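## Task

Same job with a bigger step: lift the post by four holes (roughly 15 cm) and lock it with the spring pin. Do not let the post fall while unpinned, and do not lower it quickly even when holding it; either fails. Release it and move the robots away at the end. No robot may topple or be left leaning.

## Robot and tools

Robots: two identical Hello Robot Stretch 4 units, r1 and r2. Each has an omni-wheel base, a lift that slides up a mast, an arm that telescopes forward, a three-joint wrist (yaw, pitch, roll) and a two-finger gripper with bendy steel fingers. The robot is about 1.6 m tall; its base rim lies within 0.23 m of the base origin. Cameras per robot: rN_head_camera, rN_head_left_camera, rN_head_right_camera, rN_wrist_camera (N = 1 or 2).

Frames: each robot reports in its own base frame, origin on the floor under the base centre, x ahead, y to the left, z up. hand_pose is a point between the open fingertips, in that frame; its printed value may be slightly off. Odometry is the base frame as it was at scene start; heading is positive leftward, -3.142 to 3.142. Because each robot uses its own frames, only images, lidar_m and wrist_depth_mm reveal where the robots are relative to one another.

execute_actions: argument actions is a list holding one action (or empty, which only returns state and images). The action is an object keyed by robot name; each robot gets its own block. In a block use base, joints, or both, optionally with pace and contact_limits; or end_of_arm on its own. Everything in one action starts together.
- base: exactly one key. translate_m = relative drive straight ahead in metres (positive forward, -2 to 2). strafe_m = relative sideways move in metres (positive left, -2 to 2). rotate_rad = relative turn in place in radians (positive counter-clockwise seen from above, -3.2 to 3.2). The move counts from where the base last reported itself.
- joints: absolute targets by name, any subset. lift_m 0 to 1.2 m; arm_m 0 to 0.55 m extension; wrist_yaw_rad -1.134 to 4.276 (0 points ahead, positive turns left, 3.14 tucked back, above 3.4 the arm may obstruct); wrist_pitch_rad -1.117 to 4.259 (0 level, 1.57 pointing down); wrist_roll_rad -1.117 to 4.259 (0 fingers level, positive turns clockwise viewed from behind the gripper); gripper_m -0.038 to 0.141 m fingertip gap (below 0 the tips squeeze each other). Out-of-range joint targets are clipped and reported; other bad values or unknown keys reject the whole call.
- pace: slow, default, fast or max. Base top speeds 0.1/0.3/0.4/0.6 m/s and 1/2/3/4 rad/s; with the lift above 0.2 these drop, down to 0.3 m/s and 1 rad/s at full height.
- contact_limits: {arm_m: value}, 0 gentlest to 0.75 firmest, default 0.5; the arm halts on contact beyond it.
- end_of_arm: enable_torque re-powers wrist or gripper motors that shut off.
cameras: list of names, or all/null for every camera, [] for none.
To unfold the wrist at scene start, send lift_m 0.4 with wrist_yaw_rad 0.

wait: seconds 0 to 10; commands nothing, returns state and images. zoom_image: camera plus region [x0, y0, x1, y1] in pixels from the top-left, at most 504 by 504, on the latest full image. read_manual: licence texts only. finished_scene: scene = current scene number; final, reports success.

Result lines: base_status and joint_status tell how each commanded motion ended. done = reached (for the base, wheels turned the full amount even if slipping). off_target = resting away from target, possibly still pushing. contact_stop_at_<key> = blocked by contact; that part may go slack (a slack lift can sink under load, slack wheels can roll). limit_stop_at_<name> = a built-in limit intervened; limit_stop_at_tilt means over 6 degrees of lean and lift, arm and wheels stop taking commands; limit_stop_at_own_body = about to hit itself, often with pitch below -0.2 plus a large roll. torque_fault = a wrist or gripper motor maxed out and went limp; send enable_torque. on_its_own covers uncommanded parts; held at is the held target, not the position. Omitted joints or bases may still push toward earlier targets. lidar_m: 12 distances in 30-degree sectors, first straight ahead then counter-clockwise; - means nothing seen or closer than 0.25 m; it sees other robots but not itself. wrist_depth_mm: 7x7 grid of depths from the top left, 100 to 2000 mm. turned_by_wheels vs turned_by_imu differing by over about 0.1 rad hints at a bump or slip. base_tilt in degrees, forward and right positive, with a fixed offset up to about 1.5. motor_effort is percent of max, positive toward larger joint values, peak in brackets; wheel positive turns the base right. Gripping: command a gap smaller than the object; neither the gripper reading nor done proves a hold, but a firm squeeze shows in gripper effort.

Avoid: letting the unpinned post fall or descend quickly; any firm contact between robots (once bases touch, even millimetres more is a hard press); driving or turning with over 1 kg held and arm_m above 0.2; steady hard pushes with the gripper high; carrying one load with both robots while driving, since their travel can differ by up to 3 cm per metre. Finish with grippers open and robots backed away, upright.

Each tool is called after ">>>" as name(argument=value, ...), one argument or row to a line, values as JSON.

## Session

>>> execute_actions(
  actions=[],
  cameras=["r1_head_left_camera","r2_head_left_camera","r1_wrist_camera","r2_wrist_camera"],
)

Scene clock: 0.00 s.
r1.base_odometry: x=+0.000 y=+0.000 heading=+0.000 (m, m, rad; r1's odometry frame)
r1.turned_by_wheels: +0.000 (rad since the last result)
r1.turned_by_imu: +0.000 (rad since the last result)
r1.base_tilt: forward=-0.2 right=+0.3 (deg)
r1.lidar_m: 1.05 1.19 1.17 1.38 2.40 7.21 4.10 3.56 1.77 1.03 0.89 0.87
r1.base_status: not commanded
r1.joint_positions: lift_m=+0.155 arm_m=+0.002 wrist_yaw_rad=+3.223 wrist_pitch_rad=+0.012 wrist_roll_rad=-0.018 gripper_m=+0.057
r1.joint_status: not commanded
r1.motor_effort: lift_m=+20 arm_m=+0 wrist_yaw_rad=+2 wrist_pitch_rad=-7 wrist_roll_rad=-1 gripper_m=-4 wheel_0=+0 wheel_1=+0 wheel_2=+0 (%)
r1.hand_pose: x=-0.1221 y=+0.0638 z=+0.3296 quat_wxyz=(-0.041, -0.006, -0.009, +0.999) (m; r1's base frame)
r1.wrist_depth_mm: - - 132 - - - - / - - 129 - - - - / - - 133 239 - - - / 145 138 139 - - - - / 192 1708 - - 1983 1921 1863 / 190 1025 946 1098 198 1060 1042 / 193 707 778 - 809 732 759
r2.base_odometry: x=+0.000 y=+0.000 heading=+0.000 (m, m, rad; r2's odometry frame)
r2.turned_by_wheels: +0.000 (rad since the last result)
r2.turned_by_imu: +0.000 (rad since the last result)
r2.base_tilt: forward=+0.4 right=-1.3 (deg)
r2.lidar_m: 1.18 0.82 0.77 0.80 1.11 1.33 1.40 1.82 4.54 4.48 3.56 3.38
r2.base_status: not commanded
r2.joint_positions: lift_m=+0.297 arm_m=+0.001 wrist_yaw_rad=+3.218 wrist_pitch_rad=-0.008 wrist_roll_rad=+0.009 gripper_m=+0.057
r2.joint_status: not commanded
r2.motor_effort: lift_m=+18 arm_m=-1 wrist_yaw_rad=-1 wrist_pitch_rad=-7 wrist_roll_rad=+0 gripper_m=-3 wheel_0=+0 wheel_1=+0 wheel_2=+0 (%)
r2.hand_pose: x=-0.1223 y=+0.0652 z=+0.4776 quat_wxyz=(-0.038, +0.004, +0.005, +0.999) (m; r2's base frame)
r2.wrist_depth_mm: - - 138 1756 1537 1366 1205 / - - 136 1756 1537 1308 1205 / - - 132 242 1537 1308 1205 / - 116 138 1661 1499 1308 1182 / 186 - - 1708 1499 1336 1160 / 200 1921 216 1661 213 1281 1160 / 198 1229 1229 153 1255 1205 1138
pictures: r1_head_left_camera, r1_wrist_camera, r2_head_left_camera, r2_wrist_camera
Images, in order (width x height): r1_head_left_camera 420x672, r1_wrist_camera 616x392, r2_head_left_camera 420x672, r2_wrist_camera 616x392.

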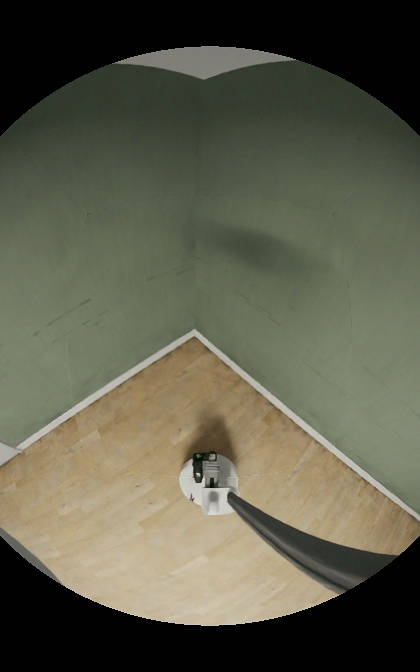

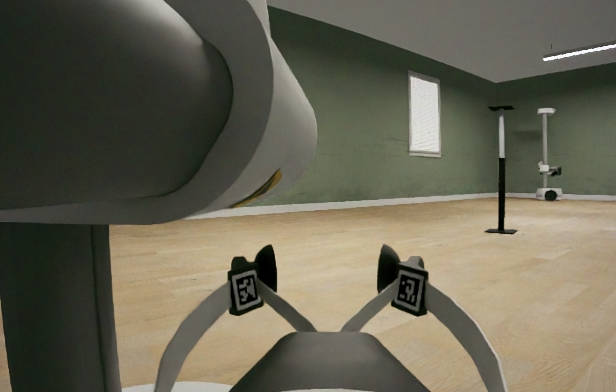

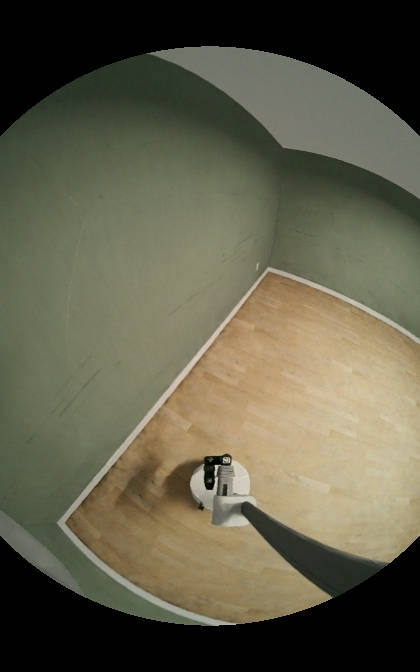

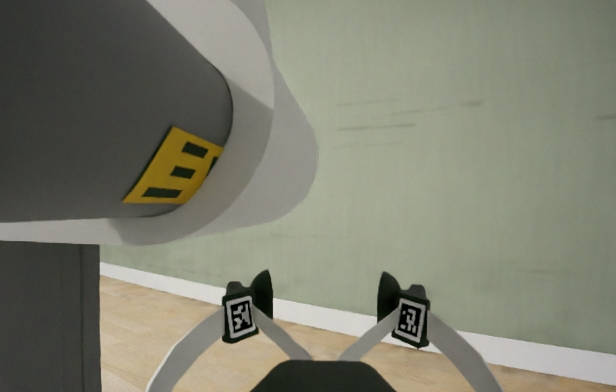

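>>> execute_actions(
  actions=[
    {"r1":{"base":{"rotate_rad":2.72},"pace":"fast"},"r2":{"base":{"rotate_rad":-1.9},"pace":"fast"}},
  ],
  cameras=[],
)

>>> execute_actions(
  actions=[
    {"r1":{"base":{"translate_m":1.5},"joints":{"wrist_yaw_rad":0,"lift_m":0.4,"gripper_m":0.09},"pace":"max"},"r2":{"base":{"translate_m":2},"joints":{"wrist_yaw_rad":0,"lift_m":0.4,"gripper_m":0.09},"pace":"max"}},
  ],
  cameras=["r1_head_camera","r2_head_camera","r1_wrist_camera","r2_wrist_camera"],
)

>>> zoom_image(
  camera="r1_head_camera",
  region=[140,220,300,400],
)

Scene clock: 9.30 s.
r1.base_odometry: x=+0.000 y=+0.000 heading=+2.720 (m, m, rad; r1's odometry frame)
r1.turned_by_wheels: +2.720 (rad since the last result)
r1.turned_by_imu: +2.781 (rad since the last result)
r1.base_tilt: forward=-0.2 right=+0.2 (deg)
r1.lidar_m: 2.82 3.87 3.56 1.48 0.97 0.88 0.90 1.11 1.17 1.19 1.48 3.07
r1.base_status: done
r1.joint_positions: lift_m=+0.155 arm_m=+0.002 wrist_yaw_rad=+3.222 wrist_pitch_rad=+0.012 wrist_roll_rad=-0.018 gripper_m=+0.057
r1.joint_status: not commanded
r1.motor_effort: lift_m=+20(20) arm_m=+0(0) wrist_yaw_rad=+2(2) wrist_pitch_rad=-7(6) wrist_roll_rad=-1(1) gripper_m=+0(2) wheel_0=-1(7) wheel_1=+0(7) wheel_2=+0(8) (%)
r1.hand_pose: x=-0.1221 y=+0.0638 z=+0.3296 quat_wxyz=(-0.040, -0.006, -0.009, +0.999) (m; r1's base frame)
r1.wrist_depth_mm: - - 132 1060 946 854 778 / - - 125 1042 976 854 778 / - - 133 239 976 866 788 / 145 139 139 1078 976 878 778 / 192 1430 1281 1098 960 866 798 / 191 1025 960 1060 199 854 788 / 193 707 768 - 809 732 759
r2.base_odometry: x=+0.000 y=+0.000 heading=-1.900 (m, m, rad; r2's odometry frame)
r2.turned_by_wheels: -1.900 (rad since the last result)
r2.turned_by_imu: -1.870 (rad since the last result)
r2.base_tilt: forward=+0.6 right=-1.2 (deg)
r2.lidar_m: 4.44 4.23 3.43 2.02 0.99 0.80 0.80 0.88 1.33 1.32 1.46 2.26
r2.base_status: done
r2.joint_positions: lift_m=+0.297 arm_m=+0.001 wrist_yaw_rad=+3.218 wrist_pitch_rad=-0.008 wrist_roll_rad=+0.009 gripper_m=+0.057
r2.joint_status: not commanded
r2.motor_effort: lift_m=+18(18) arm_m=-1(1) wrist_yaw_rad=+1(2) wrist_pitch_rad=-8(7) wrist_roll_rad=-1(1) gripper_m=-3(3) wheel_0=+2(9) wheel_1=+2(11) wheel_2=+1(9) (%)
r2.hand_pose: x=-0.1223 y=+0.0652 z=+0.4776 quat_wxyz=(-0.038, +0.004, +0.005, +0.999) (m; r2's base frame)
r2.wrist_depth_mm: - - 138 960 904 831 788 / - - 136 931 891 842 788 / - - 132 240 891 831 788 / - 116 137 917 891 842 809 / 186 1060 1008 946 891 831 788 / 199 1078 216 931 212 831 788 / 198 1060 976 153 866 809 778
pictures: none
No camera images: the call's "cameras" was empty. Leave "cameras" out to get every camera's image.

Scene clock: 14.30 s.
r1.base_odometry: x=-1.369 y=+0.614 heading=+2.720 (m, m, rad; r1's odometry frame)
r1.turned_by_wheels: +0.000 (rad since the last result)
r1.turned_by_imu: -0.006 (rad since the last result)
r1.base_tilt: forward=-0.4 right=+0.4 (deg)
r1.lidar_m: 1.31 3.29 3.00 3.02 2.49 2.26 2.30 1.89 1.72 1.72 2.17 4.44
r1.base_status: done
r1.joint_positions: lift_m=+0.400 arm_m=+0.002 wrist_yaw_rad=+0.000 wrist_pitch_rad=+0.012 wrist_roll_rad=-0.018 gripper_m=+0.090
r1.joint_status: all done
r1.motor_effort: lift_m=+20(25) arm_m=+0(0) wrist_yaw_rad=+1(6) wrist_pitch_rad=-6(6) wrist_roll_rad=-1(1) gripper_m=-1(7) wheel_0=+0(7) wheel_1=+0(7) wheel_2=-1(12) (%)
r1.hand_pose: x=+0.4610 y=-0.0874 z=+0.5746 quat_wxyz=(+1.000, -0.009, +0.006, +0.000) (m; r1's base frame)
r1.wrist_depth_mm: - - - - - - - / - - - - - - - / - - - - - - - / - - - - - - - / - - - - - - - / 1661 1756 202 1618 1499 1576 1618 / 1255 1205 1308 - 1308 1182 1229
r2.base_odometry: x=-0.645 y=-1.893 heading=-1.899 (m, m, rad; r2's odometry frame)
r2.turned_by_wheels: +0.000 (rad since the last result)
r2.turned_by_imu: -0.003 (rad since the last result)
r2.base_tilt: forward=+0.4 right=-1.1 (deg)
r2.lidar_m: 2.46 3.87 3.12 3.09 3.40 2.81 2.77 2.06 1.64 1.58 1.78 2.80
r2.base_status: done
r2.joint_positions: lift_m=+0.400 arm_m=+0.001 wrist_yaw_rad=+0.000 wrist_pitch_rad=-0.008 wrist_roll_rad=+0.009 gripper_m=+0.090
r2.joint_status: all done
r2.motor_effort: lift_m=+19(23) arm_m=-1(1) wrist_yaw_rad=+1(6) wrist_pitch_rad=-8(6) wrist_roll_rad=+0(1) gripper_m=-2(5) wheel_0=+2(9) wheel_1=+2(10) wheel_2=+2(14) (%)
r2.hand_pose: x=+0.4605 y=-0.0874 z=+0.5804 quat_wxyz=(+1.000, +0.004, -0.004, +0.000) (m; r2's base frame)
r2.wrist_depth_mm: - - - - - - - / - - - - - - - / - - - - - - - / - - - - - - - / - - - - - - - / - - 216 - - - - / 1464 1499 1499 149 1499 1397 1499
pictures: r1_head_camera, r1_wrist_camera, r2_head_camera, r2_wrist_camera
Images, in order (width x height): r1_head_camera 420x560, r1_wrist_camera 616x392, r2_head_camera 420x560, r2_wrist_camera 616x392.

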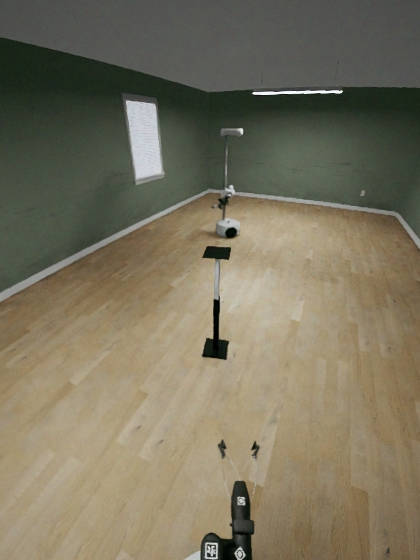

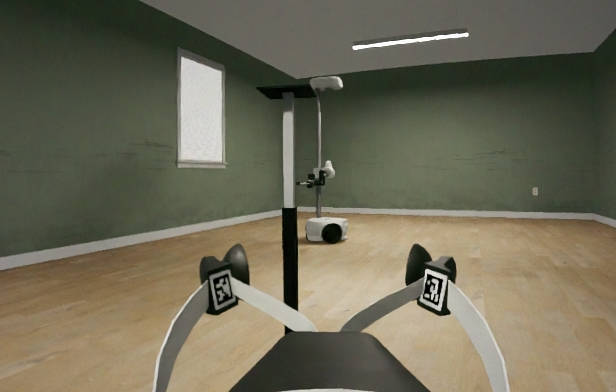

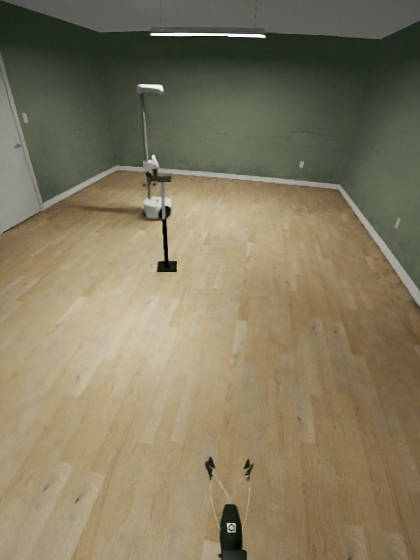

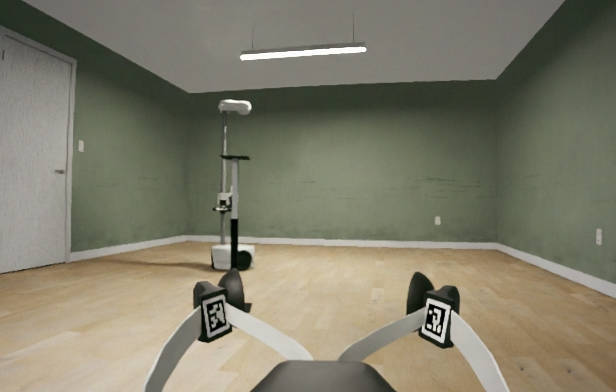

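Region (140, 220, 300, 400) of r1_head_camera's 420x560 image, scaled by 2.800, with more detail than that image has.

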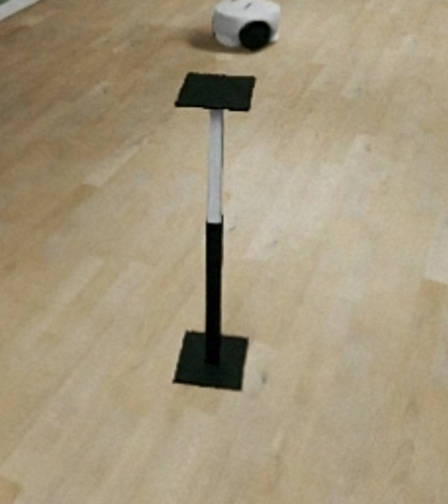

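>>> execute_actions(
  actions=[
    {"r1":{"base":{"rotate_rad":-0.1},"joints":{"lift_m":0.52}},"r2":{"base":{"rotate_rad":0.12},"joints":{"lift_m":0.31}}},
  ],
  cameras=[],
)

>>> execute_actions(
  actions=[
    {"r1":{"base":{"translate_m":0.65}},"r2":{"base":{"translate_m":1.65},"pace":"max"}},
  ],
  cameras=[],
)

>>> execute_actions(
  actions=[
    {"r1":{"base":{"strafe_m":0.23},"joints":{"arm_m":0.1},"pace":"max"},"r2":{"base":{"strafe_m":0.17},"joints":{"arm_m":0.15},"pace":"max"}},
  ],
  cameras=["r1_head_camera","r2_head_camera","r1_wrist_camera","r2_wrist_camera"],
)

>>> zoom_image(
  camera="r2_head_camera",
  region=[150,270,310,470],
)

Scene clock: 27.27 s.
r1.base_odometry: x=-1.369 y=+0.614 heading=+2.620 (m, m, rad; r1's odometry frame)
r1.turned_by_wheels: -0.100 (rad since the last result)
r1.turned_by_imu: -0.103 (rad since the last result)
r1.base_tilt: forward=-0.2 right=+0.4 (deg)
r1.lidar_m: 1.33 3.44 2.99 3.01 2.63 2.28 2.28 2.00 1.73 1.72 2.02 3.62
r1.base_status: done
r1.joint_positions: lift_m=+0.520 arm_m=+0.002 wrist_yaw_rad=+0.000 wrist_pitch_rad=+0.012 wrist_roll_rad=-0.018 gripper_m=+0.090
r1.joint_status: all done
r1.motor_effort: lift_m=+22(26) arm_m=+0(0) wrist_yaw_rad=+1(1) wrist_pitch_rad=-7(6) wrist_roll_rad=-1(1) gripper_m=+0(1) wheel_0=+0(3) wheel_1=+0(6) wheel_2=-1(3) (%)
r1.hand_pose: x=+0.4609 y=-0.0874 z=+0.6945 quat_wxyz=(+1.000, -0.009, +0.006, +0.000) (m; r1's base frame)
r1.wrist_depth_mm: - - - - - - - / - - - - - - - / - - - - - - - / - - - - - - - / - - - - - - - / - - 202 - 1808 1863 1983 / 1464 1430 1430 - 1576 1430 1464
r2.base_odometry: x=-0.645 y=-1.893 heading=-1.780 (m, m, rad; r2's odometry frame)
r2.turned_by_wheels: +0.120 (rad since the last result)
r2.turned_by_imu: +0.118 (rad since the last result)
r2.base_tilt: forward=+0.6 right=-1.3 (deg)
r2.lidar_m: 2.45 3.56 3.06 3.12 3.19 2.78 2.79 1.89 1.57 1.57 1.90 3.33
r2.base_status: done
r2.joint_positions: lift_m=+0.310 arm_m=+0.001 wrist_yaw_rad=+0.000 wrist_pitch_rad=-0.008 wrist_roll_rad=+0.009 gripper_m=+0.090
r2.joint_status: all done
r2.motor_effort: lift_m=+13(17) arm_m=-1(1) wrist_yaw_rad=-1(0) wrist_pitch_rad=-6(7) wrist_roll_rad=+0(0) gripper_m=-3(3) wheel_0=-3(8) wheel_1=-2(7) wheel_2=+0(4) (%)
r2.hand_pose: x=+0.4605 y=-0.0874 z=+0.4908 quat_wxyz=(+1.000, +0.004, -0.004, +0.000) (m; r2's base frame)
r2.wrist_depth_mm: - - - - - - - / - - - - - - - / - - - - - - - / - - - - - - - / - - - - - - - / 1863 1921 216 1983 1808 1808 1983 / 1229 1255 1255 148 1308 1182 1281
pictures: none
No camera images: the call's "cameras" was empty. Leave "cameras" out to get every camera's image.

Scene clock: 31.67 s.
r1.base_odometry: x=-1.932 y=+0.938 heading=+2.620 (m, m, rad; r1's odometry frame)
r1.turned_by_wheels: +0.000 (rad since the last result)
r1.turned_by_imu: -0.003 (rad since the last result)
r1.base_tilt: forward=-0.4 right=+0.2 (deg)
r1.lidar_m: 0.67 0.66 2.81 2.83 3.29 2.90 2.89 2.22 1.87 1.87 2.23 3.98
r1.base_status: done
r1.joint_positions: lift_m=+0.520 arm_m=+0.002 wrist_yaw_rad=+0.000 wrist_pitch_rad=+0.012 wrist_roll_rad=-0.018 gripper_m=+0.090
r1.joint_status: not commanded
r1.motor_effort: lift_m=+22(22) arm_m=+0(0) wrist_yaw_rad=+2(2) wrist_pitch_rad=-7(8) wrist_roll_rad=-1(1) gripper_m=-3(6) wheel_0=+0(5) wheel_1=+0(5) wheel_2=+1(9) (%)
r1.hand_pose: x=+0.4609 y=-0.0874 z=+0.6945 quat_wxyz=(+1.000, -0.009, +0.006, +0.000) (m; r1's base frame)
r1.wrist_depth_mm: - - - - - - - / - 500 - - - - - / - - - - - - - / - - - - - - - / - - 1229 - - - - / - 1921 202 - 1708 1756 1983 / 1499 1336 1281 - 1499 1397 1464
r2.base_odometry: x=-0.987 y=-3.507 heading=-1.779 (m, m, rad; r2's odometry frame)
r2.turned_by_wheels: +0.000 (rad since the last result)
r2.turned_by_imu: -0.003 (rad since the last result)
r2.base_tilt: forward=+0.6 right=-1.1 (deg)
r2.lidar_m: 0.79 0.82 2.65 2.65 3.12 4.37 4.17 2.41 2.05 2.06 2.39 4.18
r2.base_status: done
r2.joint_positions: lift_m=+0.310 arm_m=+0.001 wrist_yaw_rad=+0.000 wrist_pitch_rad=-0.008 wrist_roll_rad=+0.009 gripper_m=+0.090
r2.joint_status: not commanded
r2.motor_effort: lift_m=+15(15) arm_m=-1(1) wrist_yaw_rad=+1(3) wrist_pitch_rad=-7(8) wrist_roll_rad=-1(1) gripper_m=-4(2) wheel_0=+1(9) wheel_1=+1(8) wheel_2=+1(18) (%)
r2.hand_pose: x=+0.4605 y=-0.0874 z=+0.4907 quat_wxyz=(+1.000, +0.004, -0.004, +0.000) (m; r2's base frame)
r2.wrist_depth_mm: - - - - - - - / - - - - - - - / - - 1537 - - - - / - - - - - - - / - - - - - - - / 1863 1756 216 - 1808 1808 1983 / 1255 1229 1205 149 1281 1160 1308
pictures: none
No camera images: the call's "cameras" was empty. Leave "cameras" out to get every camera's image.

Scene clock: 33.40 s.
r1.base_odometry: x=-2.047 y=+0.738 heading=+2.620 (m, m, rad; r1's odometry frame)
r1.turned_by_wheels: +0.000 (rad since the last result)
r1.turned_by_imu: +0.000 (rad since the last result)
r1.base_tilt: forward=-0.1 right=+0.2 (deg)
r1.lidar_m: 0.66 2.98 2.60 2.60 3.05 2.85 2.84 2.45 2.09 2.11 2.51 4.43
r1.base_status: done
r1.joint_positions: lift_m=+0.520 arm_m=+0.099 wrist_yaw_rad=+0.000 wrist_pitch_rad=+0.012 wrist_roll_rad=-0.018 gripper_m=+0.090
r1.joint_status: all done
r1.motor_effort: lift_m=+21(22) arm_m=+9(10) wrist_yaw_rad=+1(3) wrist_pitch_rad=-5(4) wrist_roll_rad=-1(1) gripper_m=-2(2) wheel_0=+1(9) wheel_1=-2(11) wheel_2=+0(3) (%)
r1.hand_pose: x=+0.5579 y=-0.0874 z=+0.6946 quat_wxyz=(+1.000, -0.009, +0.006, +0.000) (m; r1's base frame)
r1.wrist_depth_mm: - - - 362 - - - / - - - - - - - / - - - - - - - / - - - - - - - / - - - 1060 - - - / - - 202 960 1808 1808 1983 / 1464 1430 1576 - 1537 1397 1430
r2.base_odometry: x=-0.821 y=-3.543 heading=-1.779 (m, m, rad; r2's odometry frame)
r2.turned_by_wheels: +0.000 (rad since the last result)
r2.turned_by_imu: +0.000 (rad since the last result)
r2.base_tilt: forward=+0.5 right=-1.2 (deg)
r2.lidar_m: 0.78 2.87 2.50 2.48 2.91 4.34 - 2.55 2.22 2.22 2.59 4.42
r2.base_status: done
r2.joint_positions: lift_m=+0.310 arm_m=+0.149 wrist_yaw_rad=+0.000 wrist_pitch_rad=-0.008 wrist_roll_rad=+0.009 gripper_m=+0.090
r2.joint_status: all done
r2.motor_effort: lift_m=+15(15) arm_m=+6(6) wrist_yaw_rad=+2(1) wrist_pitch_rad=-6(7) wrist_roll_rad=+0(1) gripper_m=-1(2) wheel_0=+1(13) wheel_1=-1(12) wheel_2=+0(3) (%)
r2.hand_pose: x=+0.6084 y=-0.0874 z=+0.4907 quat_wxyz=(+1.000, +0.004, -0.004, +0.000) (m; r2's base frame)
r2.wrist_depth_mm: - - - - - - - / - - - - - - - / - - - 991 - - - / - - - - - - - / - - - - - - - / 1863 1921 212 1205 1160 1756 1983 / 1255 1255 1281 149 1255 1182 1308
pictures: r1_head_camera, r1_wrist_camera, r2_head_camera, r2_wrist_camera
Images, in order (width x height): r1_head_camera 420x560, r1_wrist_camera 616x392, r2_head_camera 420x560, r2_wrist_camera 616x392.

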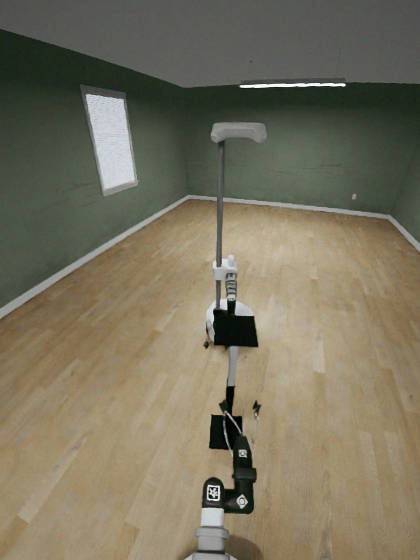

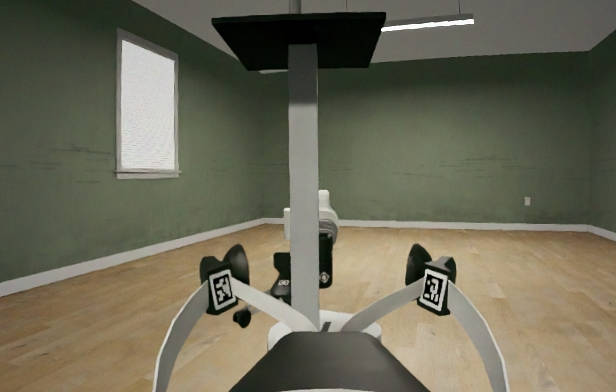

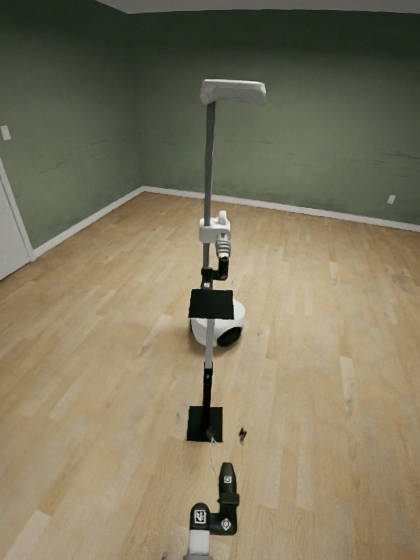

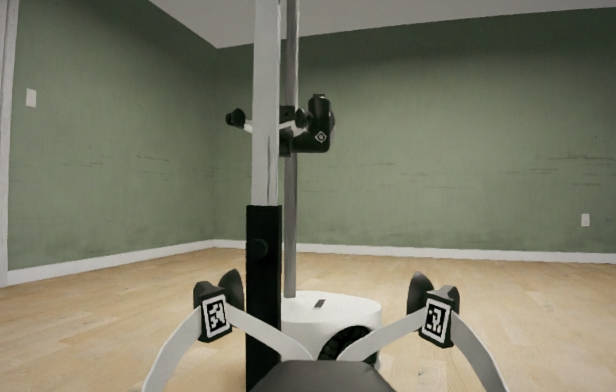

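Region (150, 270, 310, 470) of r2_head_camera's 420x560 image, scaled by 2.520, with more detail than that image has; it fills the left 403 columns of this view, and the rest is white.

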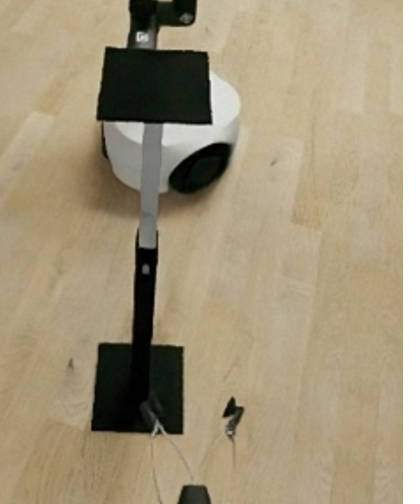

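>>> execute_actions(
  actions=[
    {"r1":{"base":{"strafe_m":0.022},"joints":{"arm_m":0.3}},"r2":{"base":{"strafe_m":0.066},"joints":{"arm_m":0.31,"lift_m":0.32}}},
  ],
  cameras=["r1_wrist_camera","r2_wrist_camera"],
)

Scene clock: 40.37 s.
r1.base_odometry: x=-2.058 y=+0.719 heading=+2.620 (m, m, rad; r1's odometry frame)
r1.turned_by_wheels: +0.000 (rad since the last result)
r1.turned_by_imu: +0.000 (rad since the last result)
r1.base_tilt: forward=-0.3 right=+0.3 (deg)
r1.lidar_m: 0.65 2.98 2.58 2.58 3.01 2.83 2.83 2.51 2.12 2.14 2.52 4.46
r1.base_status: done
r1.joint_positions: lift_m=+0.520 arm_m=+0.299 wrist_yaw_rad=+0.000 wrist_pitch_rad=+0.012 wrist_roll_rad=-0.018 gripper_m=+0.090
r1.joint_status: all done
r1.motor_effort: lift_m=+21(21) arm_m=+8(9) wrist_yaw_rad=+2(3) wrist_pitch_rad=-7(6) wrist_roll_rad=-1(1) gripper_m=+0(3) wheel_0=-1(6) wheel_1=+0(8) wheel_2=+0(2) (%)
r1.hand_pose: x=+0.7579 y=-0.0874 z=+0.6946 quat_wxyz=(+1.000, -0.009, +0.006, +0.000) (m; r1's base frame)
r1.wrist_depth_mm: - - - 196 - - - / - - - 197 - - - / - - - 199 - - - / - - - 201 - - - / - - - 202 946 - - / - - 202 203 591 1863 1983 / 1499 1430 1537 - 1308 1397 1430
r2.base_odometry: x=-0.756 y=-3.556 heading=-1.779 (m, m, rad; r2's odometry frame)
r2.turned_by_wheels: +0.000 (rad since the last result)
r2.turned_by_imu: +0.001 (rad since the last result)
r2.base_tilt: forward=+0.6 right=-1.1 (deg)
r2.lidar_m: 0.77 2.79 2.41 2.43 2.86 4.30 - 2.66 2.29 2.27 2.68 4.42
r2.base_status: done
r2.joint_positions: lift_m=+0.320 arm_m=+0.309 wrist_yaw_rad=+0.000 wrist_pitch_rad=-0.008 wrist_roll_rad=+0.009 gripper_m=+0.090
r2.joint_status: all done
r2.motor_effort: lift_m=+22(22) arm_m=+6(5) wrist_yaw_rad=-1(3) wrist_pitch_rad=-7(7) wrist_roll_rad=+0(1) gripper_m=-3(2) wheel_0=+0(9) wheel_1=+0(10) wheel_2=+0(2) (%)
r2.hand_pose: x=+0.7684 y=-0.0874 z=+0.5002 quat_wxyz=(+1.000, +0.004, -0.004, +0.000) (m; r2's base frame)
r2.wrist_depth_mm: - - - - - - - / - - - 394 - - - / - - - 615 - - - / - - - - - - - / - - - 314 - - - / 1983 - 216 312 1118 1863 - / 1281 1281 1281 148 931 1182 1281
pictures: r1_wrist_camera, r2_wrist_camera
Images, in order (width x height): r1_wrist_camera 616x392, r2_wrist_camera 616x392.

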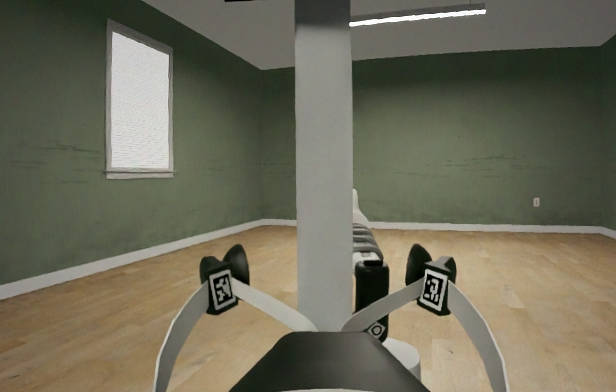

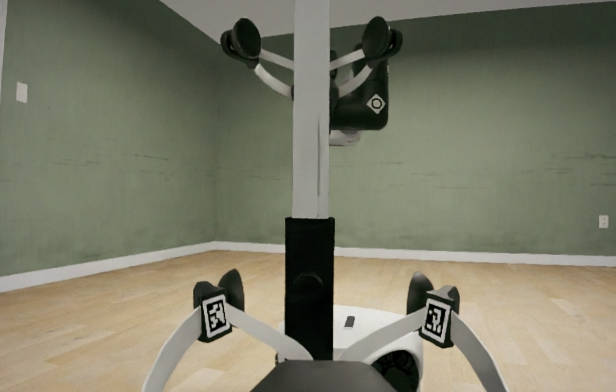

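>>> execute_actions(
  actions=[
    {"r1":{"joints":{"gripper_m":-0.03}},"r2":{"base":{"strafe_m":0.011},"joints":{"arm_m":0.36,"lift_m":0.314,"gripper_m":0.05}}},
  ],
  cameras=["r2_wrist_camera"],
)

>>> execute_actions(
  actions=[
    {"r1":{"joints":{"lift_m":0.527,"arm_m":0.307},"pace":"slow"},"r2":{"joints":{"gripper_m":-0.02}}},
  ],
  cameras=["r1_wrist_camera","r2_wrist_camera"],
)

Scene clock: 48.33 s.
r1.base_odometry: x=-2.058 y=+0.719 heading=+2.620 (m, m, rad; r1's odometry frame)
r1.turned_by_wheels: +0.000 (rad since the last result)
r1.turned_by_imu: -0.001 (rad since the last result)
r1.base_tilt: forward=-0.1 right=+0.2 (deg)
r1.lidar_m: 0.64 2.97 2.59 2.58 3.03 2.84 2.85 2.46 2.11 2.15 2.52 4.45
r1.base_status: not commanded
r1.joint_positions: lift_m=+0.520 arm_m=+0.301 wrist_yaw_rad=+0.011 wrist_pitch_rad=+0.013 wrist_roll_rad=-0.018 gripper_m=-0.029
r1.joint_status: all done
r1.on_its_own: wrist_yaw_rad is at rest, and its effort (-29) is outside its rest range (-13 to +13)
r1.motor_effort: lift_m=+21(21) arm_m=-3(9) wrist_yaw_rad=-29(30) wrist_pitch_rad=-8(10) wrist_roll_rad=-1(1) gripper_m=-32(35) wheel_0=-7(7) wheel_1=-2(2) wheel_2=+12(11) (%)
r1.hand_pose: x=+0.7608 y=-0.0843 z=+0.6943 quat_wxyz=(+1.000, -0.009, +0.007, +0.005) (m; r1's base frame)
r1.wrist_depth_mm: - - - 191 - - - / - - - 192 - - - / - - - 193 - - - / - - - 195 - - - / - - - 198 1008 - - / - - 182 198 196 1808 1921 / 1499 1430 1499 - 1060 1397 1464
r2.base_odometry: x=-0.745 y=-3.558 heading=-1.779 (m, m, rad; r2's odometry frame)
r2.turned_by_wheels: +0.000 (rad since the last result)
r2.turned_by_imu: +0.001 (rad since the last result)
r2.base_tilt: forward=+0.7 right=-1.0 (deg)
r2.lidar_m: 0.78 2.79 2.41 2.42 2.84 4.28 - 2.68 2.30 2.30 2.68 4.43
r2.base_status: done
r2.joint_positions: lift_m=+0.314 arm_m=+0.359 wrist_yaw_rad=+0.000 wrist_pitch_rad=-0.008 wrist_roll_rad=+0.009 gripper_m=+0.050
r2.joint_status: all done
r2.motor_effort: lift_m=+13(21) arm_m=+6(3) wrist_yaw_rad=+1(1) wrist_pitch_rad=-6(7) wrist_roll_rad=-1(0) gripper_m=-4(5) wheel_0=-2(8) wheel_1=+3(9) wheel_2=+0(1) (%)
r2.hand_pose: x=+0.8184 y=-0.0874 z=+0.4949 quat_wxyz=(+1.000, +0.004, -0.004, +0.000) (m; r2's base frame)
r2.wrist_depth_mm: - - - 276 - - - / - - - 413 549 - - / - - - 1205 - - - / - - - - - - - / - - - 262 - - - / 1921 1921 213 260 211 1983 1983 / 1281 1281 1182 154 854 1182 1308
pictures: r2_wrist_camera
Images, in order (width x height): r2_wrist_camera 616x392.

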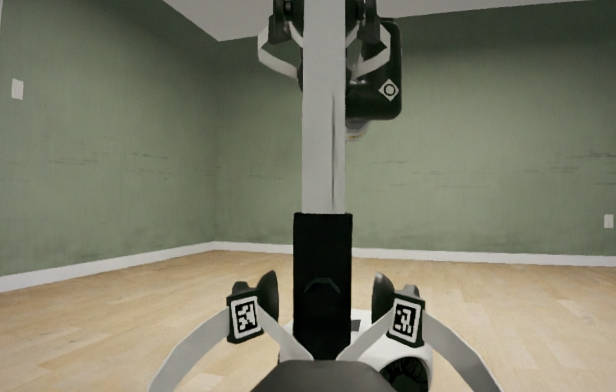

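Scene clock: 49.77 s.
r1.base_odometry: x=-2.058 y=+0.719 heading=+2.620 (m, m, rad; r1's odometry frame)
r1.turned_by_wheels: +0.000 (rad since the last result)
r1.turned_by_imu: +0.000 (rad since the last result)
r1.base_tilt: forward=-0.3 right=+0.3 (deg)
r1.lidar_m: 0.64 2.96 2.58 2.58 3.03 2.83 2.84 2.48 2.11 2.13 2.52 4.48
r1.base_status: not commanded
r1.joint_positions: lift_m=+0.527 arm_m=+0.305 wrist_yaw_rad=+0.000 wrist_pitch_rad=+0.020 wrist_roll_rad=-0.018 gripper_m=-0.029
r1.joint_status: all done
r1.on_its_own: wrist_pitch_rad is at rest, and its effort (-27) is outside its rest range (-23 to +23)
r1.motor_effort: lift_m=+26(26) arm_m=+10(12) wrist_yaw_rad=+2(29) wrist_pitch_rad=-27(28) wrist_roll_rad=-1(1) gripper_m=-24(37) wheel_0=+1(7) wheel_1=+1(2) wheel_2=+0(11) (%)
r1.hand_pose: x=+0.7644 y=-0.0875 z=+0.6990 quat_wxyz=(+1.000, -0.009, +0.010, +0.000) (m; r1's base frame)
r1.wrist_depth_mm: - - - 188 - - - / - - - 190 - - - / - - - 192 - - - / - - - 194 - - - / - - - 196 - - - / 1921 - 182 197 193 1708 1921 / 1464 1366 1499 - 1042 1366 1430
r2.base_odometry: x=-0.745 y=-3.558 heading=-1.779 (m, m, rad; r2's odometry frame)
r2.turned_by_wheels: +0.000 (rad since the last result)
r2.turned_by_imu: +0.000 (rad since the last result)
r2.base_tilt: forward=+0.6 right=-1.2 (deg)
r2.lidar_m: 0.79 2.78 2.41 2.42 2.84 4.30 - 2.67 2.31 2.30 2.68 4.42
r2.base_status: not commanded
r2.joint_positions: lift_m=+0.314 arm_m=+0.360 wrist_yaw_rad=+0.005 wrist_pitch_rad=-0.008 wrist_roll_rad=+0.009 gripper_m=-0.019
r2.joint_status: all done
r2.on_its_own: wrist_yaw_rad is at rest, and its effort (-14) is outside its rest range (-13 to +13)
r2.motor_effort: lift_m=+13(13) arm_m=+2(6) wrist_yaw_rad=-14(15) wrist_pitch_rad=-9(8) wrist_roll_rad=-1(0) gripper_m=-31(32) wheel_0=-2(2) wheel_1=+3(3) wheel_2=+0(0) (%)
r2.hand_pose: x=+0.8195 y=-0.0860 z=+0.4947 quat_wxyz=(+1.000, +0.004, -0.004, +0.002) (m; r2's base frame)
r2.wrist_depth_mm: - - - 272 - - - / - - - 271 539 - - / - - - 271 - - - / - - - 270 - - - / - - - 260 - - - / 1808 1983 1983 207 205 - 1983 / 1281 1255 1182 257 842 155 1281
pictures: r1_wrist_camera, r2_wrist_camera
Images, in order (width x height): r1_wrist_camera 616x392, r2_wrist_camera 616x392.

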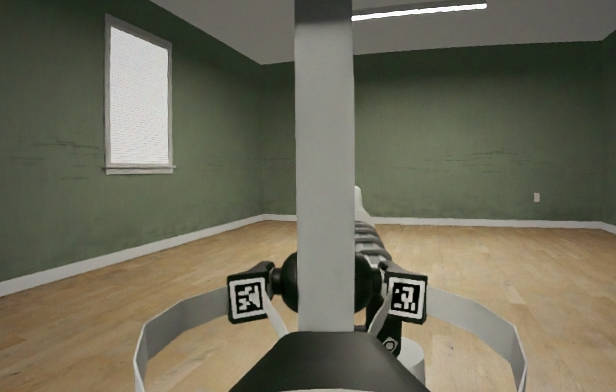

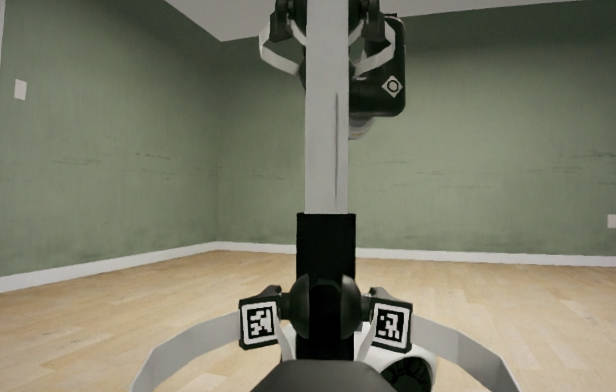

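>>> execute_actions(
  actions=[
    {"r2":{"joints":{"arm_m":0.347},"pace":"slow"}},
  ],
  cameras=[],
)

>>> execute_actions(
  actions=[
    {"r1":{"joints":{"lift_m":0.539},"pace":"slow"}},
  ],
  cameras=["r2_wrist_camera"],
)

Scene clock: 58.93 s.
r1.base_odometry: x=-2.058 y=+0.719 heading=+2.620 (m, m, rad; r1's odometry frame)
r1.turned_by_wheels: +0.000 (rad since the last result)
r1.turned_by_imu: +0.000 (rad since the last result)
r1.base_tilt: forward=-0.1 right=+0.3 (deg)
r1.lidar_m: 0.64 2.96 2.58 2.57 3.03 2.85 2.84 2.47 2.12 2.14 2.52 4.47
r1.base_status: not commanded
r1.joint_positions: lift_m=+0.527 arm_m=+0.305 wrist_yaw_rad=+0.000 wrist_pitch_rad=+0.020 wrist_roll_rad=-0.018 gripper_m=-0.029
r1.joint_status: not commanded
r1.on_its_own: wrist_pitch_rad is at rest, and its effort (-28) is outside its rest range (-23 to +23)
r1.motor_effort: lift_m=+26(26) arm_m=+10(11) wrist_yaw_rad=+2(2) wrist_pitch_rad=-28(29) wrist_roll_rad=-1(1) gripper_m=-23(26) wheel_0=+1(0) wheel_1=+1(1) wheel_2=+0(0) (%)
r1.hand_pose: x=+0.7645 y=-0.0875 z=+0.6990 quat_wxyz=(+1.000, -0.009, +0.010, +0.000) (m; r1's base frame)
r1.wrist_depth_mm: - - - 188 - - - / - - - 190 - - - / - - - 191 - - - / - - - 194 - - - / - - - 196 - - - / 1983 - 182 197 194 1661 1921 / 1499 1397 1499 - 1025 1366 1430
r2.base_odometry: x=-0.745 y=-3.558 heading=-1.779 (m, m, rad; r2's odometry frame)
r2.turned_by_wheels: +0.000 (rad since the last result)
r2.turned_by_imu: +0.000 (rad since the last result)
r2.base_tilt: forward=+0.6 right=-1.1 (deg)
r2.lidar_m: 0.80 2.79 2.43 2.42 2.82 4.30 - 2.67 2.28 2.30 2.69 4.43
r2.base_status: not commanded
r2.joint_positions: lift_m=+0.314 arm_m=+0.349 wrist_yaw_rad=+0.005 wrist_pitch_rad=-0.007 wrist_roll_rad=+0.009 gripper_m=-0.019
r2.joint_status: all done
r2.motor_effort: lift_m=+13(13) arm_m=-10(10) wrist_yaw_rad=-13(18) wrist_pitch_rad=-7(8) wrist_roll_rad=-1(0) gripper_m=-30(30) wheel_0=-2(2) wheel_1=+3(3) wheel_2=+0(0) (%)
r2.hand_pose: x=+0.8086 y=-0.0859 z=+0.4947 quat_wxyz=(+1.000, +0.004, -0.004, +0.003) (m; r2's base frame)
r2.wrist_depth_mm: - - - 283 - - - / - - - 282 544 - - / - - - 282 - - - / - - - 281 - - - / - - - 272 - - - / 1921 1921 - 205 206 - 1921 / 1255 1229 1205 271 854 153 1281
pictures: none
No camera images: the call's "cameras" was empty. Leave "cameras" out to get every camera's image.

Scene clock: 59.70 s.
r1.base_odometry: x=-2.058 y=+0.719 heading=+2.620 (m, m, rad; r1's odometry frame)
r1.turned_by_wheels: +0.000 (rad since the last result)
r1.turned_by_imu: +0.000 (rad since the last result)
r1.base_tilt: forward=-0.2 right=+0.3 (deg)
r1.lidar_m: 0.65 2.98 2.57 2.59 3.02 2.84 2.83 2.49 2.13 2.14 2.54 4.47
r1.base_status: not commanded
r1.joint_positions: lift_m=+0.538 arm_m=+0.305 wrist_yaw_rad=+0.001 wrist_pitch_rad=+0.031 wrist_roll_rad=-0.018 gripper_m=-0.029
r1.joint_status: all done
r1.on_its_own: wrist_pitch_rad is at rest, and its effort (-61) is outside its rest range (-23 to +23)
r1.motor_effort: lift_m=+30(30) arm_m=+9(11) wrist_yaw_rad=+0(0) wrist_pitch_rad=-61(61) wrist_roll_rad=-1(1) gripper_m=-25(25) wheel_0=+1(1) wheel_1=+1(1) wheel_2=+0(0) (%)
r1.hand_pose: x=+0.7647 y=-0.0872 z=+0.7074 quat_wxyz=(+1.000, -0.009, +0.016, +0.000) (m; r1's base frame)
r1.wrist_depth_mm: - - - 186 - - - / - - - 187 - - - / - - - 191 - - - / - - - 193 - - - / - - - 195 - - - / 1921 1921 183 198 194 1661 1756 / 1430 1366 1499 - 1060 1336 1397
r2.base_odometry: x=-0.745 y=-3.558 heading=-1.779 (m, m, rad; r2's odometry frame)
r2.turned_by_wheels: +0.000 (rad since the last result)
r2.turned_by_imu: +0.000 (rad since the last result)
r2.base_tilt: forward=+0.5 right=-1.3 (deg)
r2.lidar_m: 0.78 2.78 2.41 2.43 2.83 4.32 - 2.66 2.31 2.31 2.67 4.42
r2.base_status: not commanded
r2.joint_positions: lift_m=+0.314 arm_m=+0.348 wrist_yaw_rad=+0.000 wrist_pitch_rad=-0.008 wrist_roll_rad=+0.009 gripper_m=-0.019
r2.joint_status: not commanded
r2.motor_effort: lift_m=+13(13) arm_m=-6(10) wrist_yaw_rad=+0(14) wrist_pitch_rad=-7(8) wrist_roll_rad=+0(0) gripper_m=-18(30) wheel_0=-2(2) wheel_1=+3(3) wheel_2=+0(0) (%)
r2.hand_pose: x=+0.8074 y=-0.0874 z=+0.4948 quat_wxyz=(+1.000, +0.004, -0.004, +0.000) (m; r2's base frame)
r2.wrist_depth_mm: - - - 286 - - - / - - - 433 559 - - / - - - - - - - / - - - - - - - / - - - 273 - - - / 1863 - 1983 200 1863 - 1983 / 1255 1308 676 181 854 1229 1308
pictures: r2_wrist_camera
Images, in order (width x height): r2_wrist_camera 616x392.

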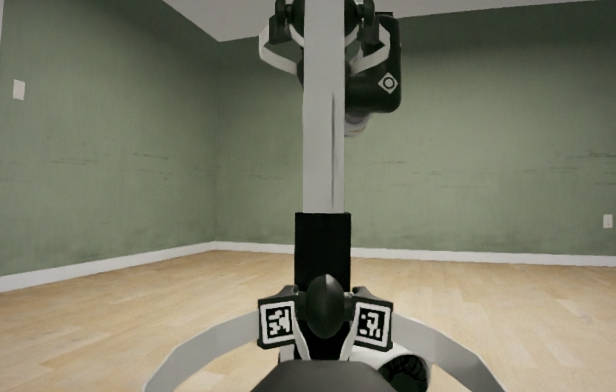

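>>> execute_actions(
  actions=[
    {"r1":{"joints":{"lift_m":0.533},"pace":"slow"},"r2":{"joints":{"gripper_m":0.035}}},
  ],
  cameras=[],
)

>>> execute_actions(
  actions=[
    {"r2":{"joints":{"arm_m":0.368}}},
  ],
  cameras=[],
)

>>> execute_actions(
  actions=[
    {"r2":{"joints":{"gripper_m":-0.036,"arm_m":0.372}}},
  ],
  cameras=["r2_wrist_camera"],
)

>>> execute_actions(
  actions=[
    {"r2":{"joints":{"arm_m":0.361},"pace":"slow"}},
  ],
  cameras=[],
)

>>> execute_actions(
  actions=[
    {"r1":{"joints":{"lift_m":0.541},"pace":"slow"}},
  ],
  cameras=["r2_wrist_camera"],
)

Scene clock: 77.80 s.
r1.base_odometry: x=-2.058 y=+0.719 heading=+2.620 (m, m, rad; r1's odometry frame)
r1.turned_by_wheels: +0.000 (rad since the last result)
r1.turned_by_imu: +0.000 (rad since the last result)
r1.base_tilt: forward=-0.3 right=+0.3 (deg)
r1.lidar_m: 0.64 2.98 2.57 2.58 3.01 2.83 2.82 2.51 2.08 2.15 2.53 4.47
r1.base_status: not commanded
r1.joint_positions: lift_m=+0.533 arm_m=+0.305 wrist_yaw_rad=+0.000 wrist_pitch_rad=+0.025 wrist_roll_rad=-0.018 gripper_m=-0.029
r1.joint_status: all done
r1.on_its_own: wrist_pitch_rad is at rest, and its effort (-42) is outside its rest range (-23 to +23)
r1.motor_effort: lift_m=+22(31) arm_m=+9(9) wrist_yaw_rad=+2(0) wrist_pitch_rad=-42(60) wrist_roll_rad=-1(0) gripper_m=-21(27) wheel_0=+1(0) wheel_1=+1(1) wheel_2=+0(0) (%)
r1.hand_pose: x=+0.7647 y=-0.0874 z=+0.7038 quat_wxyz=(+1.000, -0.009, +0.013, +0.000) (m; r1's base frame)
r1.wrist_depth_mm: - - - 187 - - - / - - - 189 - - - / - - - 191 - - - / - - - 194 - - - / - - - 196 - - - / 1921 1983 182 197 195 1661 1808 / 1464 1366 1499 - 1078 1366 1366
r2.base_odometry: x=-0.745 y=-3.558 heading=-1.780 (m, m, rad; r2's odometry frame)
r2.turned_by_wheels: +0.000 (rad since the last result)
r2.turned_by_imu: +0.000 (rad since the last result)
r2.base_tilt: forward=+0.4 right=-1.0 (deg)
r2.lidar_m: 0.77 2.78 2.42 2.42 2.82 4.30 - 2.65 2.29 2.30 2.69 4.43
r2.base_status: not commanded
r2.joint_positions: lift_m=+0.314 arm_m=+0.348 wrist_yaw_rad=-0.008 wrist_pitch_rad=-0.008 wrist_roll_rad=+0.009 gripper_m=+0.035
r2.joint_status: all done
r2.on_its_own: wrist_yaw_rad is at rest, and its effort (+25) is outside its rest range (-13 to +13)
r2.motor_effort: lift_m=+13(13) arm_m=-3(6) wrist_yaw_rad=+25(24) wrist_pitch_rad=-8(8) wrist_roll_rad=-1(0) gripper_m=-2(20) wheel_0=-2(2) wheel_1=+3(3) wheel_2=-3(3) (%)
r2.hand_pose: x=+0.8062 y=-0.0898 z=+0.4948 quat_wxyz=(+1.000, +0.004, -0.004, -0.004) (m; r2's base frame)
r2.wrist_depth_mm: - - - 286 - - - / - - - 436 - - - / - - - 960 - - - / - - - 285 - - - / - - - 276 - - - / 1921 1983 1921 236 207 1983 1983 / 1281 1281 683 160 866 1205 1308
pictures: none
No camera images: the call's "cameras" was empty. Leave "cameras" out to get every camera's image.

Scene clock: 78.53 s.
r1.base_odometry: x=-2.058 y=+0.719 heading=+2.620 (m, m, rad; r1's odometry frame)
r1.turned_by_wheels: +0.000 (rad since the last result)
r1.turned_by_imu: +0.000 (rad since the last result)
r1.base_tilt: forward=-0.1 right=+0.4 (deg)
r1.lidar_m: 0.65 2.97 2.58 2.58 3.00 2.83 2.84 2.49 2.11 2.14 2.53 4.46
r1.base_status: not commanded
r1.joint_positions: lift_m=+0.533 arm_m=+0.305 wrist_yaw_rad=+0.000 wrist_pitch_rad=+0.025 wrist_roll_rad=-0.018 gripper_m=-0.029
r1.joint_status: not commanded
r1.on_its_own: wrist_pitch_rad is at rest, and its effort (-43) is outside its rest range (-23 to +23)
r1.motor_effort: lift_m=+22(22) arm_m=+9(9) wrist_yaw_rad=+2(1) wrist_pitch_rad=-43(43) wrist_roll_rad=+0(0) gripper_m=-23(23) wheel_0=+1(0) wheel_1=+1(1) wheel_2=+0(0) (%)
r1.hand_pose: x=+0.7647 y=-0.0874 z=+0.7038 quat_wxyz=(+1.000, -0.009, +0.013, +0.000) (m; r1's base frame)
r1.wrist_depth_mm: - - - 187 - - - / - - - 189 - - - / - - - 191 - - - / - - - 193 - - - / - - - 196 - - - / 1983 1983 181 198 194 1708 1863 / 1464 1366 1499 - 1042 1366 1430
r2.base_odometry: x=-0.745 y=-3.558 heading=-1.779 (m, m, rad; r2's odometry frame)
r2.turned_by_wheels: +0.000 (rad since the last result)
r2.turned_by_imu: +0.000 (rad since the last result)
r2.base_tilt: forward=+0.5 right=-1.2 (deg)
r2.lidar_m: 0.78 2.75 2.41 2.42 2.84 4.32 - 2.65 2.30 2.29 2.68 4.44
r2.base_status: not commanded
r2.joint_positions: lift_m=+0.314 arm_m=+0.365 wrist_yaw_rad=-0.008 wrist_pitch_rad=-0.009 wrist_roll_rad=+0.009 gripper_m=+0.035
r2.joint_status: all done
r2.on_its_own: wrist_yaw_rad is at rest, and its effort (+25) is outside its rest range (-13 to +13)
r2.motor_effort: lift_m=+13(13) arm_m=+19(19) wrist_yaw_rad=+25(29) wrist_pitch_rad=-4(8) wrist_roll_rad=-1(1) gripper_m=-1(2) wheel_0=+5(5) wheel_1=+4(4) wheel_2=-9(9) (%)
r2.hand_pose: x=+0.8234 y=-0.0898 z=+0.4951 quat_wxyz=(+1.000, +0.004, -0.004, -0.004) (m; r2's base frame)
r2.wrist_depth_mm: - - - 276 574 - - / - - - 418 535 - - / - - - - - - - / - - - - - - - / - - - 258 - - - / 1863 1983 187 218 207 - 1921 / 1229 1182 1255 150 866 1182 1281
pictures: none
No camera images: the call's "cameras" was empty. Leave "cameras" out to get every camera's image.

Scene clock: 79.93 s.
r1.base_odometry: x=-2.058 y=+0.719 heading=+2.620 (m, m, rad; r1's odometry frame)
r1.turned_by_wheels: +0.000 (rad since the last result)
r1.turned_by_imu: +0.000 (rad since the last result)
r1.base_tilt: forward=-0.1 right=+0.3 (deg)
r1.lidar_m: 0.66 2.95 2.59 2.59 3.00 2.82 2.82 2.49 2.10 2.12 2.53 4.46
r1.base_status: not commanded
r1.joint_positions: lift_m=+0.533 arm_m=+0.305 wrist_yaw_rad=+0.000 wrist_pitch_rad=+0.025 wrist_roll_rad=-0.018 gripper_m=-0.029
r1.joint_status: not commanded
r1.on_its_own: wrist_pitch_rad is at rest, and its effort (-42) is outside its rest range (-23 to +23)
r1.motor_effort: lift_m=+22(22) arm_m=+9(9) wrist_yaw_rad=+2(2) wrist_pitch_rad=-42(41) wrist_roll_rad=+0(0) gripper_m=-24(25) wheel_0=+1(1) wheel_1=+1(1) wheel_2=+0(0) (%)
r1.hand_pose: x=+0.7647 y=-0.0874 z=+0.7038 quat_wxyz=(+1.000, -0.009, +0.013, +0.000) (m; r1's base frame)
r1.wrist_depth_mm: - - - 187 - - - / - - - 189 - - - / - - - 191 - - - / - - - 194 - - - / - - - 196 - - - / 1983 1983 181 197 194 1661 1863 / 1430 1397 1499 - 1060 1336 1397
r2.base_odometry: x=-0.745 y=-3.558 heading=-1.780 (m, m, rad; r2's odometry frame)
r2.turned_by_wheels: +0.000 (rad since the last result)
r2.turned_by_imu: +0.000 (rad since the last result)
r2.base_tilt: forward=+0.5 right=-1.3 (deg)
r2.lidar_m: 0.78 2.80 2.41 2.42 2.85 4.31 - 2.65 2.29 2.30 2.68 4.45
r2.base_status: not commanded
r2.joint_positions: lift_m=+0.314 arm_m=+0.370 wrist_yaw_rad=-0.011 wrist_pitch_rad=-0.008 wrist_roll_rad=+0.009 gripper_m=-0.035
r2.joint_status: all done
r2.on_its_own: wrist_yaw_rad is at rest, and its effort (+31) is outside its rest range (-13 to +13)
r2.motor_effort: lift_m=+13(13) arm_m=+14(22) wrist_yaw_rad=+31(39) wrist_pitch_rad=-4(6) wrist_roll_rad=+0(0) gripper_m=-21(21) wheel_0=+5(7) wheel_1=+4(5) wheel_2=-12(12) (%)
r2.hand_pose: x=+0.8280 y=-0.0906 z=+0.4950 quat_wxyz=(+1.000, +0.004, -0.004, -0.006) (m; r2's base frame)
r2.wrist_depth_mm: - - - 266 - - - / - - - 265 539 - - / - - - 263 - - - / - - - 263 - - - / - - - 253 - - - / 1808 1983 193 207 1008 - 1983 / 1255 1160 1255 228 842 152 1336
pictures: r2_wrist_camera
Images, in order (width x height): r2_wrist_camera 616x392.

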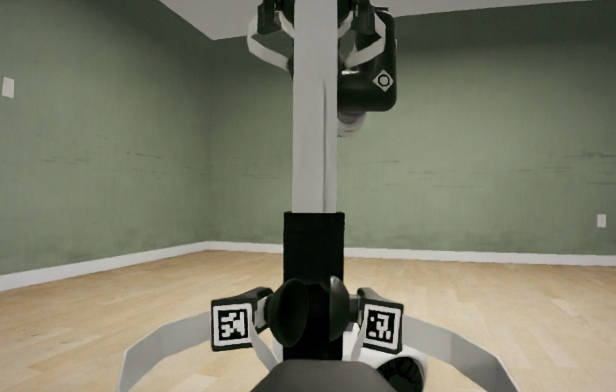

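Scene clock: 80.87 s.
r1.base_odometry: x=-2.058 y=+0.719 heading=+2.620 (m, m, rad; r1's odometry frame)
r1.turned_by_wheels: +0.000 (rad since the last result)
r1.turned_by_imu: +0.000 (rad since the last result)
r1.base_tilt: forward=-0.3 right=+0.2 (deg)
r1.lidar_m: 0.65 2.99 2.59 2.57 3.04 2.84 2.84 2.51 2.10 2.13 2.50 4.46
r1.base_status: not commanded
r1.joint_positions: lift_m=+0.533 arm_m=+0.305 wrist_yaw_rad=+0.000 wrist_pitch_rad=+0.025 wrist_roll_rad=-0.018 gripper_m=-0.029
r1.joint_status: not commanded
r1.on_its_own: wrist_pitch_rad is at rest, and its effort (-42) is outside its rest range (-23 to +23)
r1.motor_effort: lift_m=+22(22) arm_m=+9(9) wrist_yaw_rad=+2(2) wrist_pitch_rad=-42(43) wrist_roll_rad=+0(1) gripper_m=-23(20) wheel_0=+1(1) wheel_1=+1(1) wheel_2=+0(0) (%)
r1.hand_pose: x=+0.7647 y=-0.0874 z=+0.7038 quat_wxyz=(+1.000, -0.009, +0.013, +0.000) (m; r1's base frame)
r1.wrist_depth_mm: - - - 187 - - - / - - - 189 - - - / - - - 191 - - - / - - - 193 - - - / - - - 196 - - - / 1921 - 181 198 195 1661 1863 / 1430 1366 1499 - 1042 1366 1397
r2.base_odometry: x=-0.745 y=-3.558 heading=-1.780 (m, m, rad; r2's odometry frame)
r2.turned_by_wheels: -0.001 (rad since the last result)
r2.turned_by_imu: +0.000 (rad since the last result)
r2.base_tilt: forward=+0.5 right=-1.2 (deg)
r2.lidar_m: 0.78 2.77 2.43 2.42 2.83 4.30 - 2.68 2.29 2.31 2.67 4.44
r2.base_status: not commanded
r2.joint_positions: lift_m=+0.314 arm_m=+0.362 wrist_yaw_rad=-0.007 wrist_pitch_rad=-0.007 wrist_roll_rad=+0.009 gripper_m=-0.035
r2.joint_status: all done
r2.on_its_own: wrist_yaw_rad is at rest, and its effort (+20) is outside its rest range (-13 to +13)
r2.motor_effort: lift_m=+13(13) arm_m=-5(11) wrist_yaw_rad=+20(34) wrist_pitch_rad=-8(8) wrist_roll_rad=-1(1) gripper_m=-26(25) wheel_0=+0(5) wheel_1=+2(5) wheel_2=-10(12) (%)
r2.hand_pose: x=+0.8206 y=-0.0896 z=+0.4947 quat_wxyz=(+1.000, +0.004, -0.004, -0.004) (m; r2's base frame)
r2.wrist_depth_mm: - - - 270 - - - / - - - 271 - - - / - - - 270 - - - / - - - 270 - - - / - - - 259 - - - / 1863 1983 1921 200 208 1983 1983 / 1255 1255 1205 232 842 151 1308
pictures: none
No camera images: the call's "cameras" was empty. Leave "cameras" out to get every camera's image.

Scene clock: 81.57 s.
r1.base_odometry: x=-2.058 y=+0.719 heading=+2.620 (m, m, rad; r1's odometry frame)
r1.turned_by_wheels: +0.000 (rad since the last result)
r1.turned_by_imu: +0.000 (rad since the last result)
r1.base_tilt: forward=-0.2 right=+0.3 (deg)
r1.lidar_m: 0.64 2.98 2.57 2.58 3.03 2.84 2.84 2.51 2.11 2.13 2.51 4.45
r1.base_status: not commanded
r1.joint_positions: lift_m=+0.540 arm_m=+0.305 wrist_yaw_rad=+0.001 wrist_pitch_rad=+0.034 wrist_roll_rad=-0.018 gripper_m=-0.029
r1.joint_status: all done
r1.on_its_own: wrist_pitch_rad is at rest, and its effort (-68) is outside its rest range (-23 to +23)
r1.motor_effort: lift_m=+31(31) arm_m=+9(10) wrist_yaw_rad=-1(1) wrist_pitch_rad=-68(68) wrist_roll_rad=+0(0) gripper_m=-26(27) wheel_0=+1(1) wheel_1=+1(1) wheel_2=+0(0) (%)
r1.hand_pose: x=+0.7647 y=-0.0872 z=+0.7086 quat_wxyz=(+1.000, -0.009, +0.017, +0.001) (m; r1's base frame)
r1.wrist_depth_mm: - - - 185 - - - / - - - 187 - - - / - - - 191 - - - / - - - 193 - - - / - - - 196 - - - / 1921 1921 182 198 195 1618 1808 / 1430 1366 1430 - 1025 1336 1366
r2.base_odometry: x=-0.745 y=-3.558 heading=-1.780 (m, m, rad; r2's odometry frame)
r2.turned_by_wheels: +0.000 (rad since the last result)
r2.turned_by_imu: +0.000 (rad since the last result)
r2.base_tilt: forward=+0.6 right=-1.2 (deg)
r2.lidar_m: 0.75 2.78 2.41 2.42 2.85 4.30 - 2.66 2.29 2.29 2.68 4.43
r2.base_status: not commanded
r2.joint_positions: lift_m=+0.314 arm_m=+0.362 wrist_yaw_rad=-0.007 wrist_pitch_rad=-0.007 wrist_roll_rad=+0.009 gripper_m=-0.035
r2.joint_status: not commanded
r2.on_its_own: wrist_yaw_rad is at rest, and its effort (+22) is outside its rest range (-13 to +13)
r2.motor_effort: lift_m=+13(13) arm_m=-5(5) wrist_yaw_rad=+22(19) wrist_pitch_rad=-8(9) wrist_roll_rad=-1(0) gripper_m=-24(24) wheel_0=+0(1) wheel_1=+2(2) wheel_2=-10(10) (%)
r2.hand_pose: x=+0.8206 y=-0.0896 z=+0.4947 quat_wxyz=(+1.000, +0.004, -0.004, -0.004) (m; r2's base frame)
r2.wrist_depth_mm: - - - 272 - - - / - - - 271 - - - / - - - 272 - - - / - - - 270 - - - / - - - 262 - - - / 1921 1983 - 202 209 1921 1863 / 1255 1229 1182 232 854 150 1281
pictures: r2_wrist_camera
Images, in order (width x height): r2_wrist_camera 616x392.

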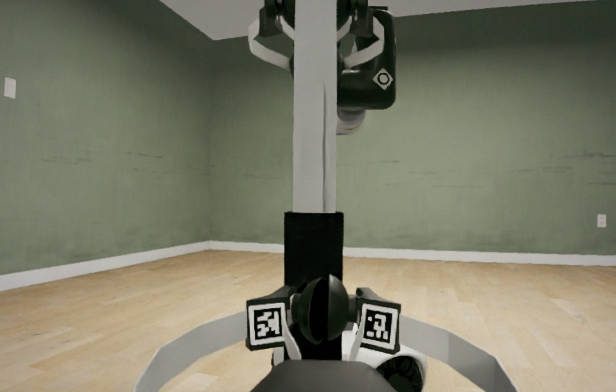

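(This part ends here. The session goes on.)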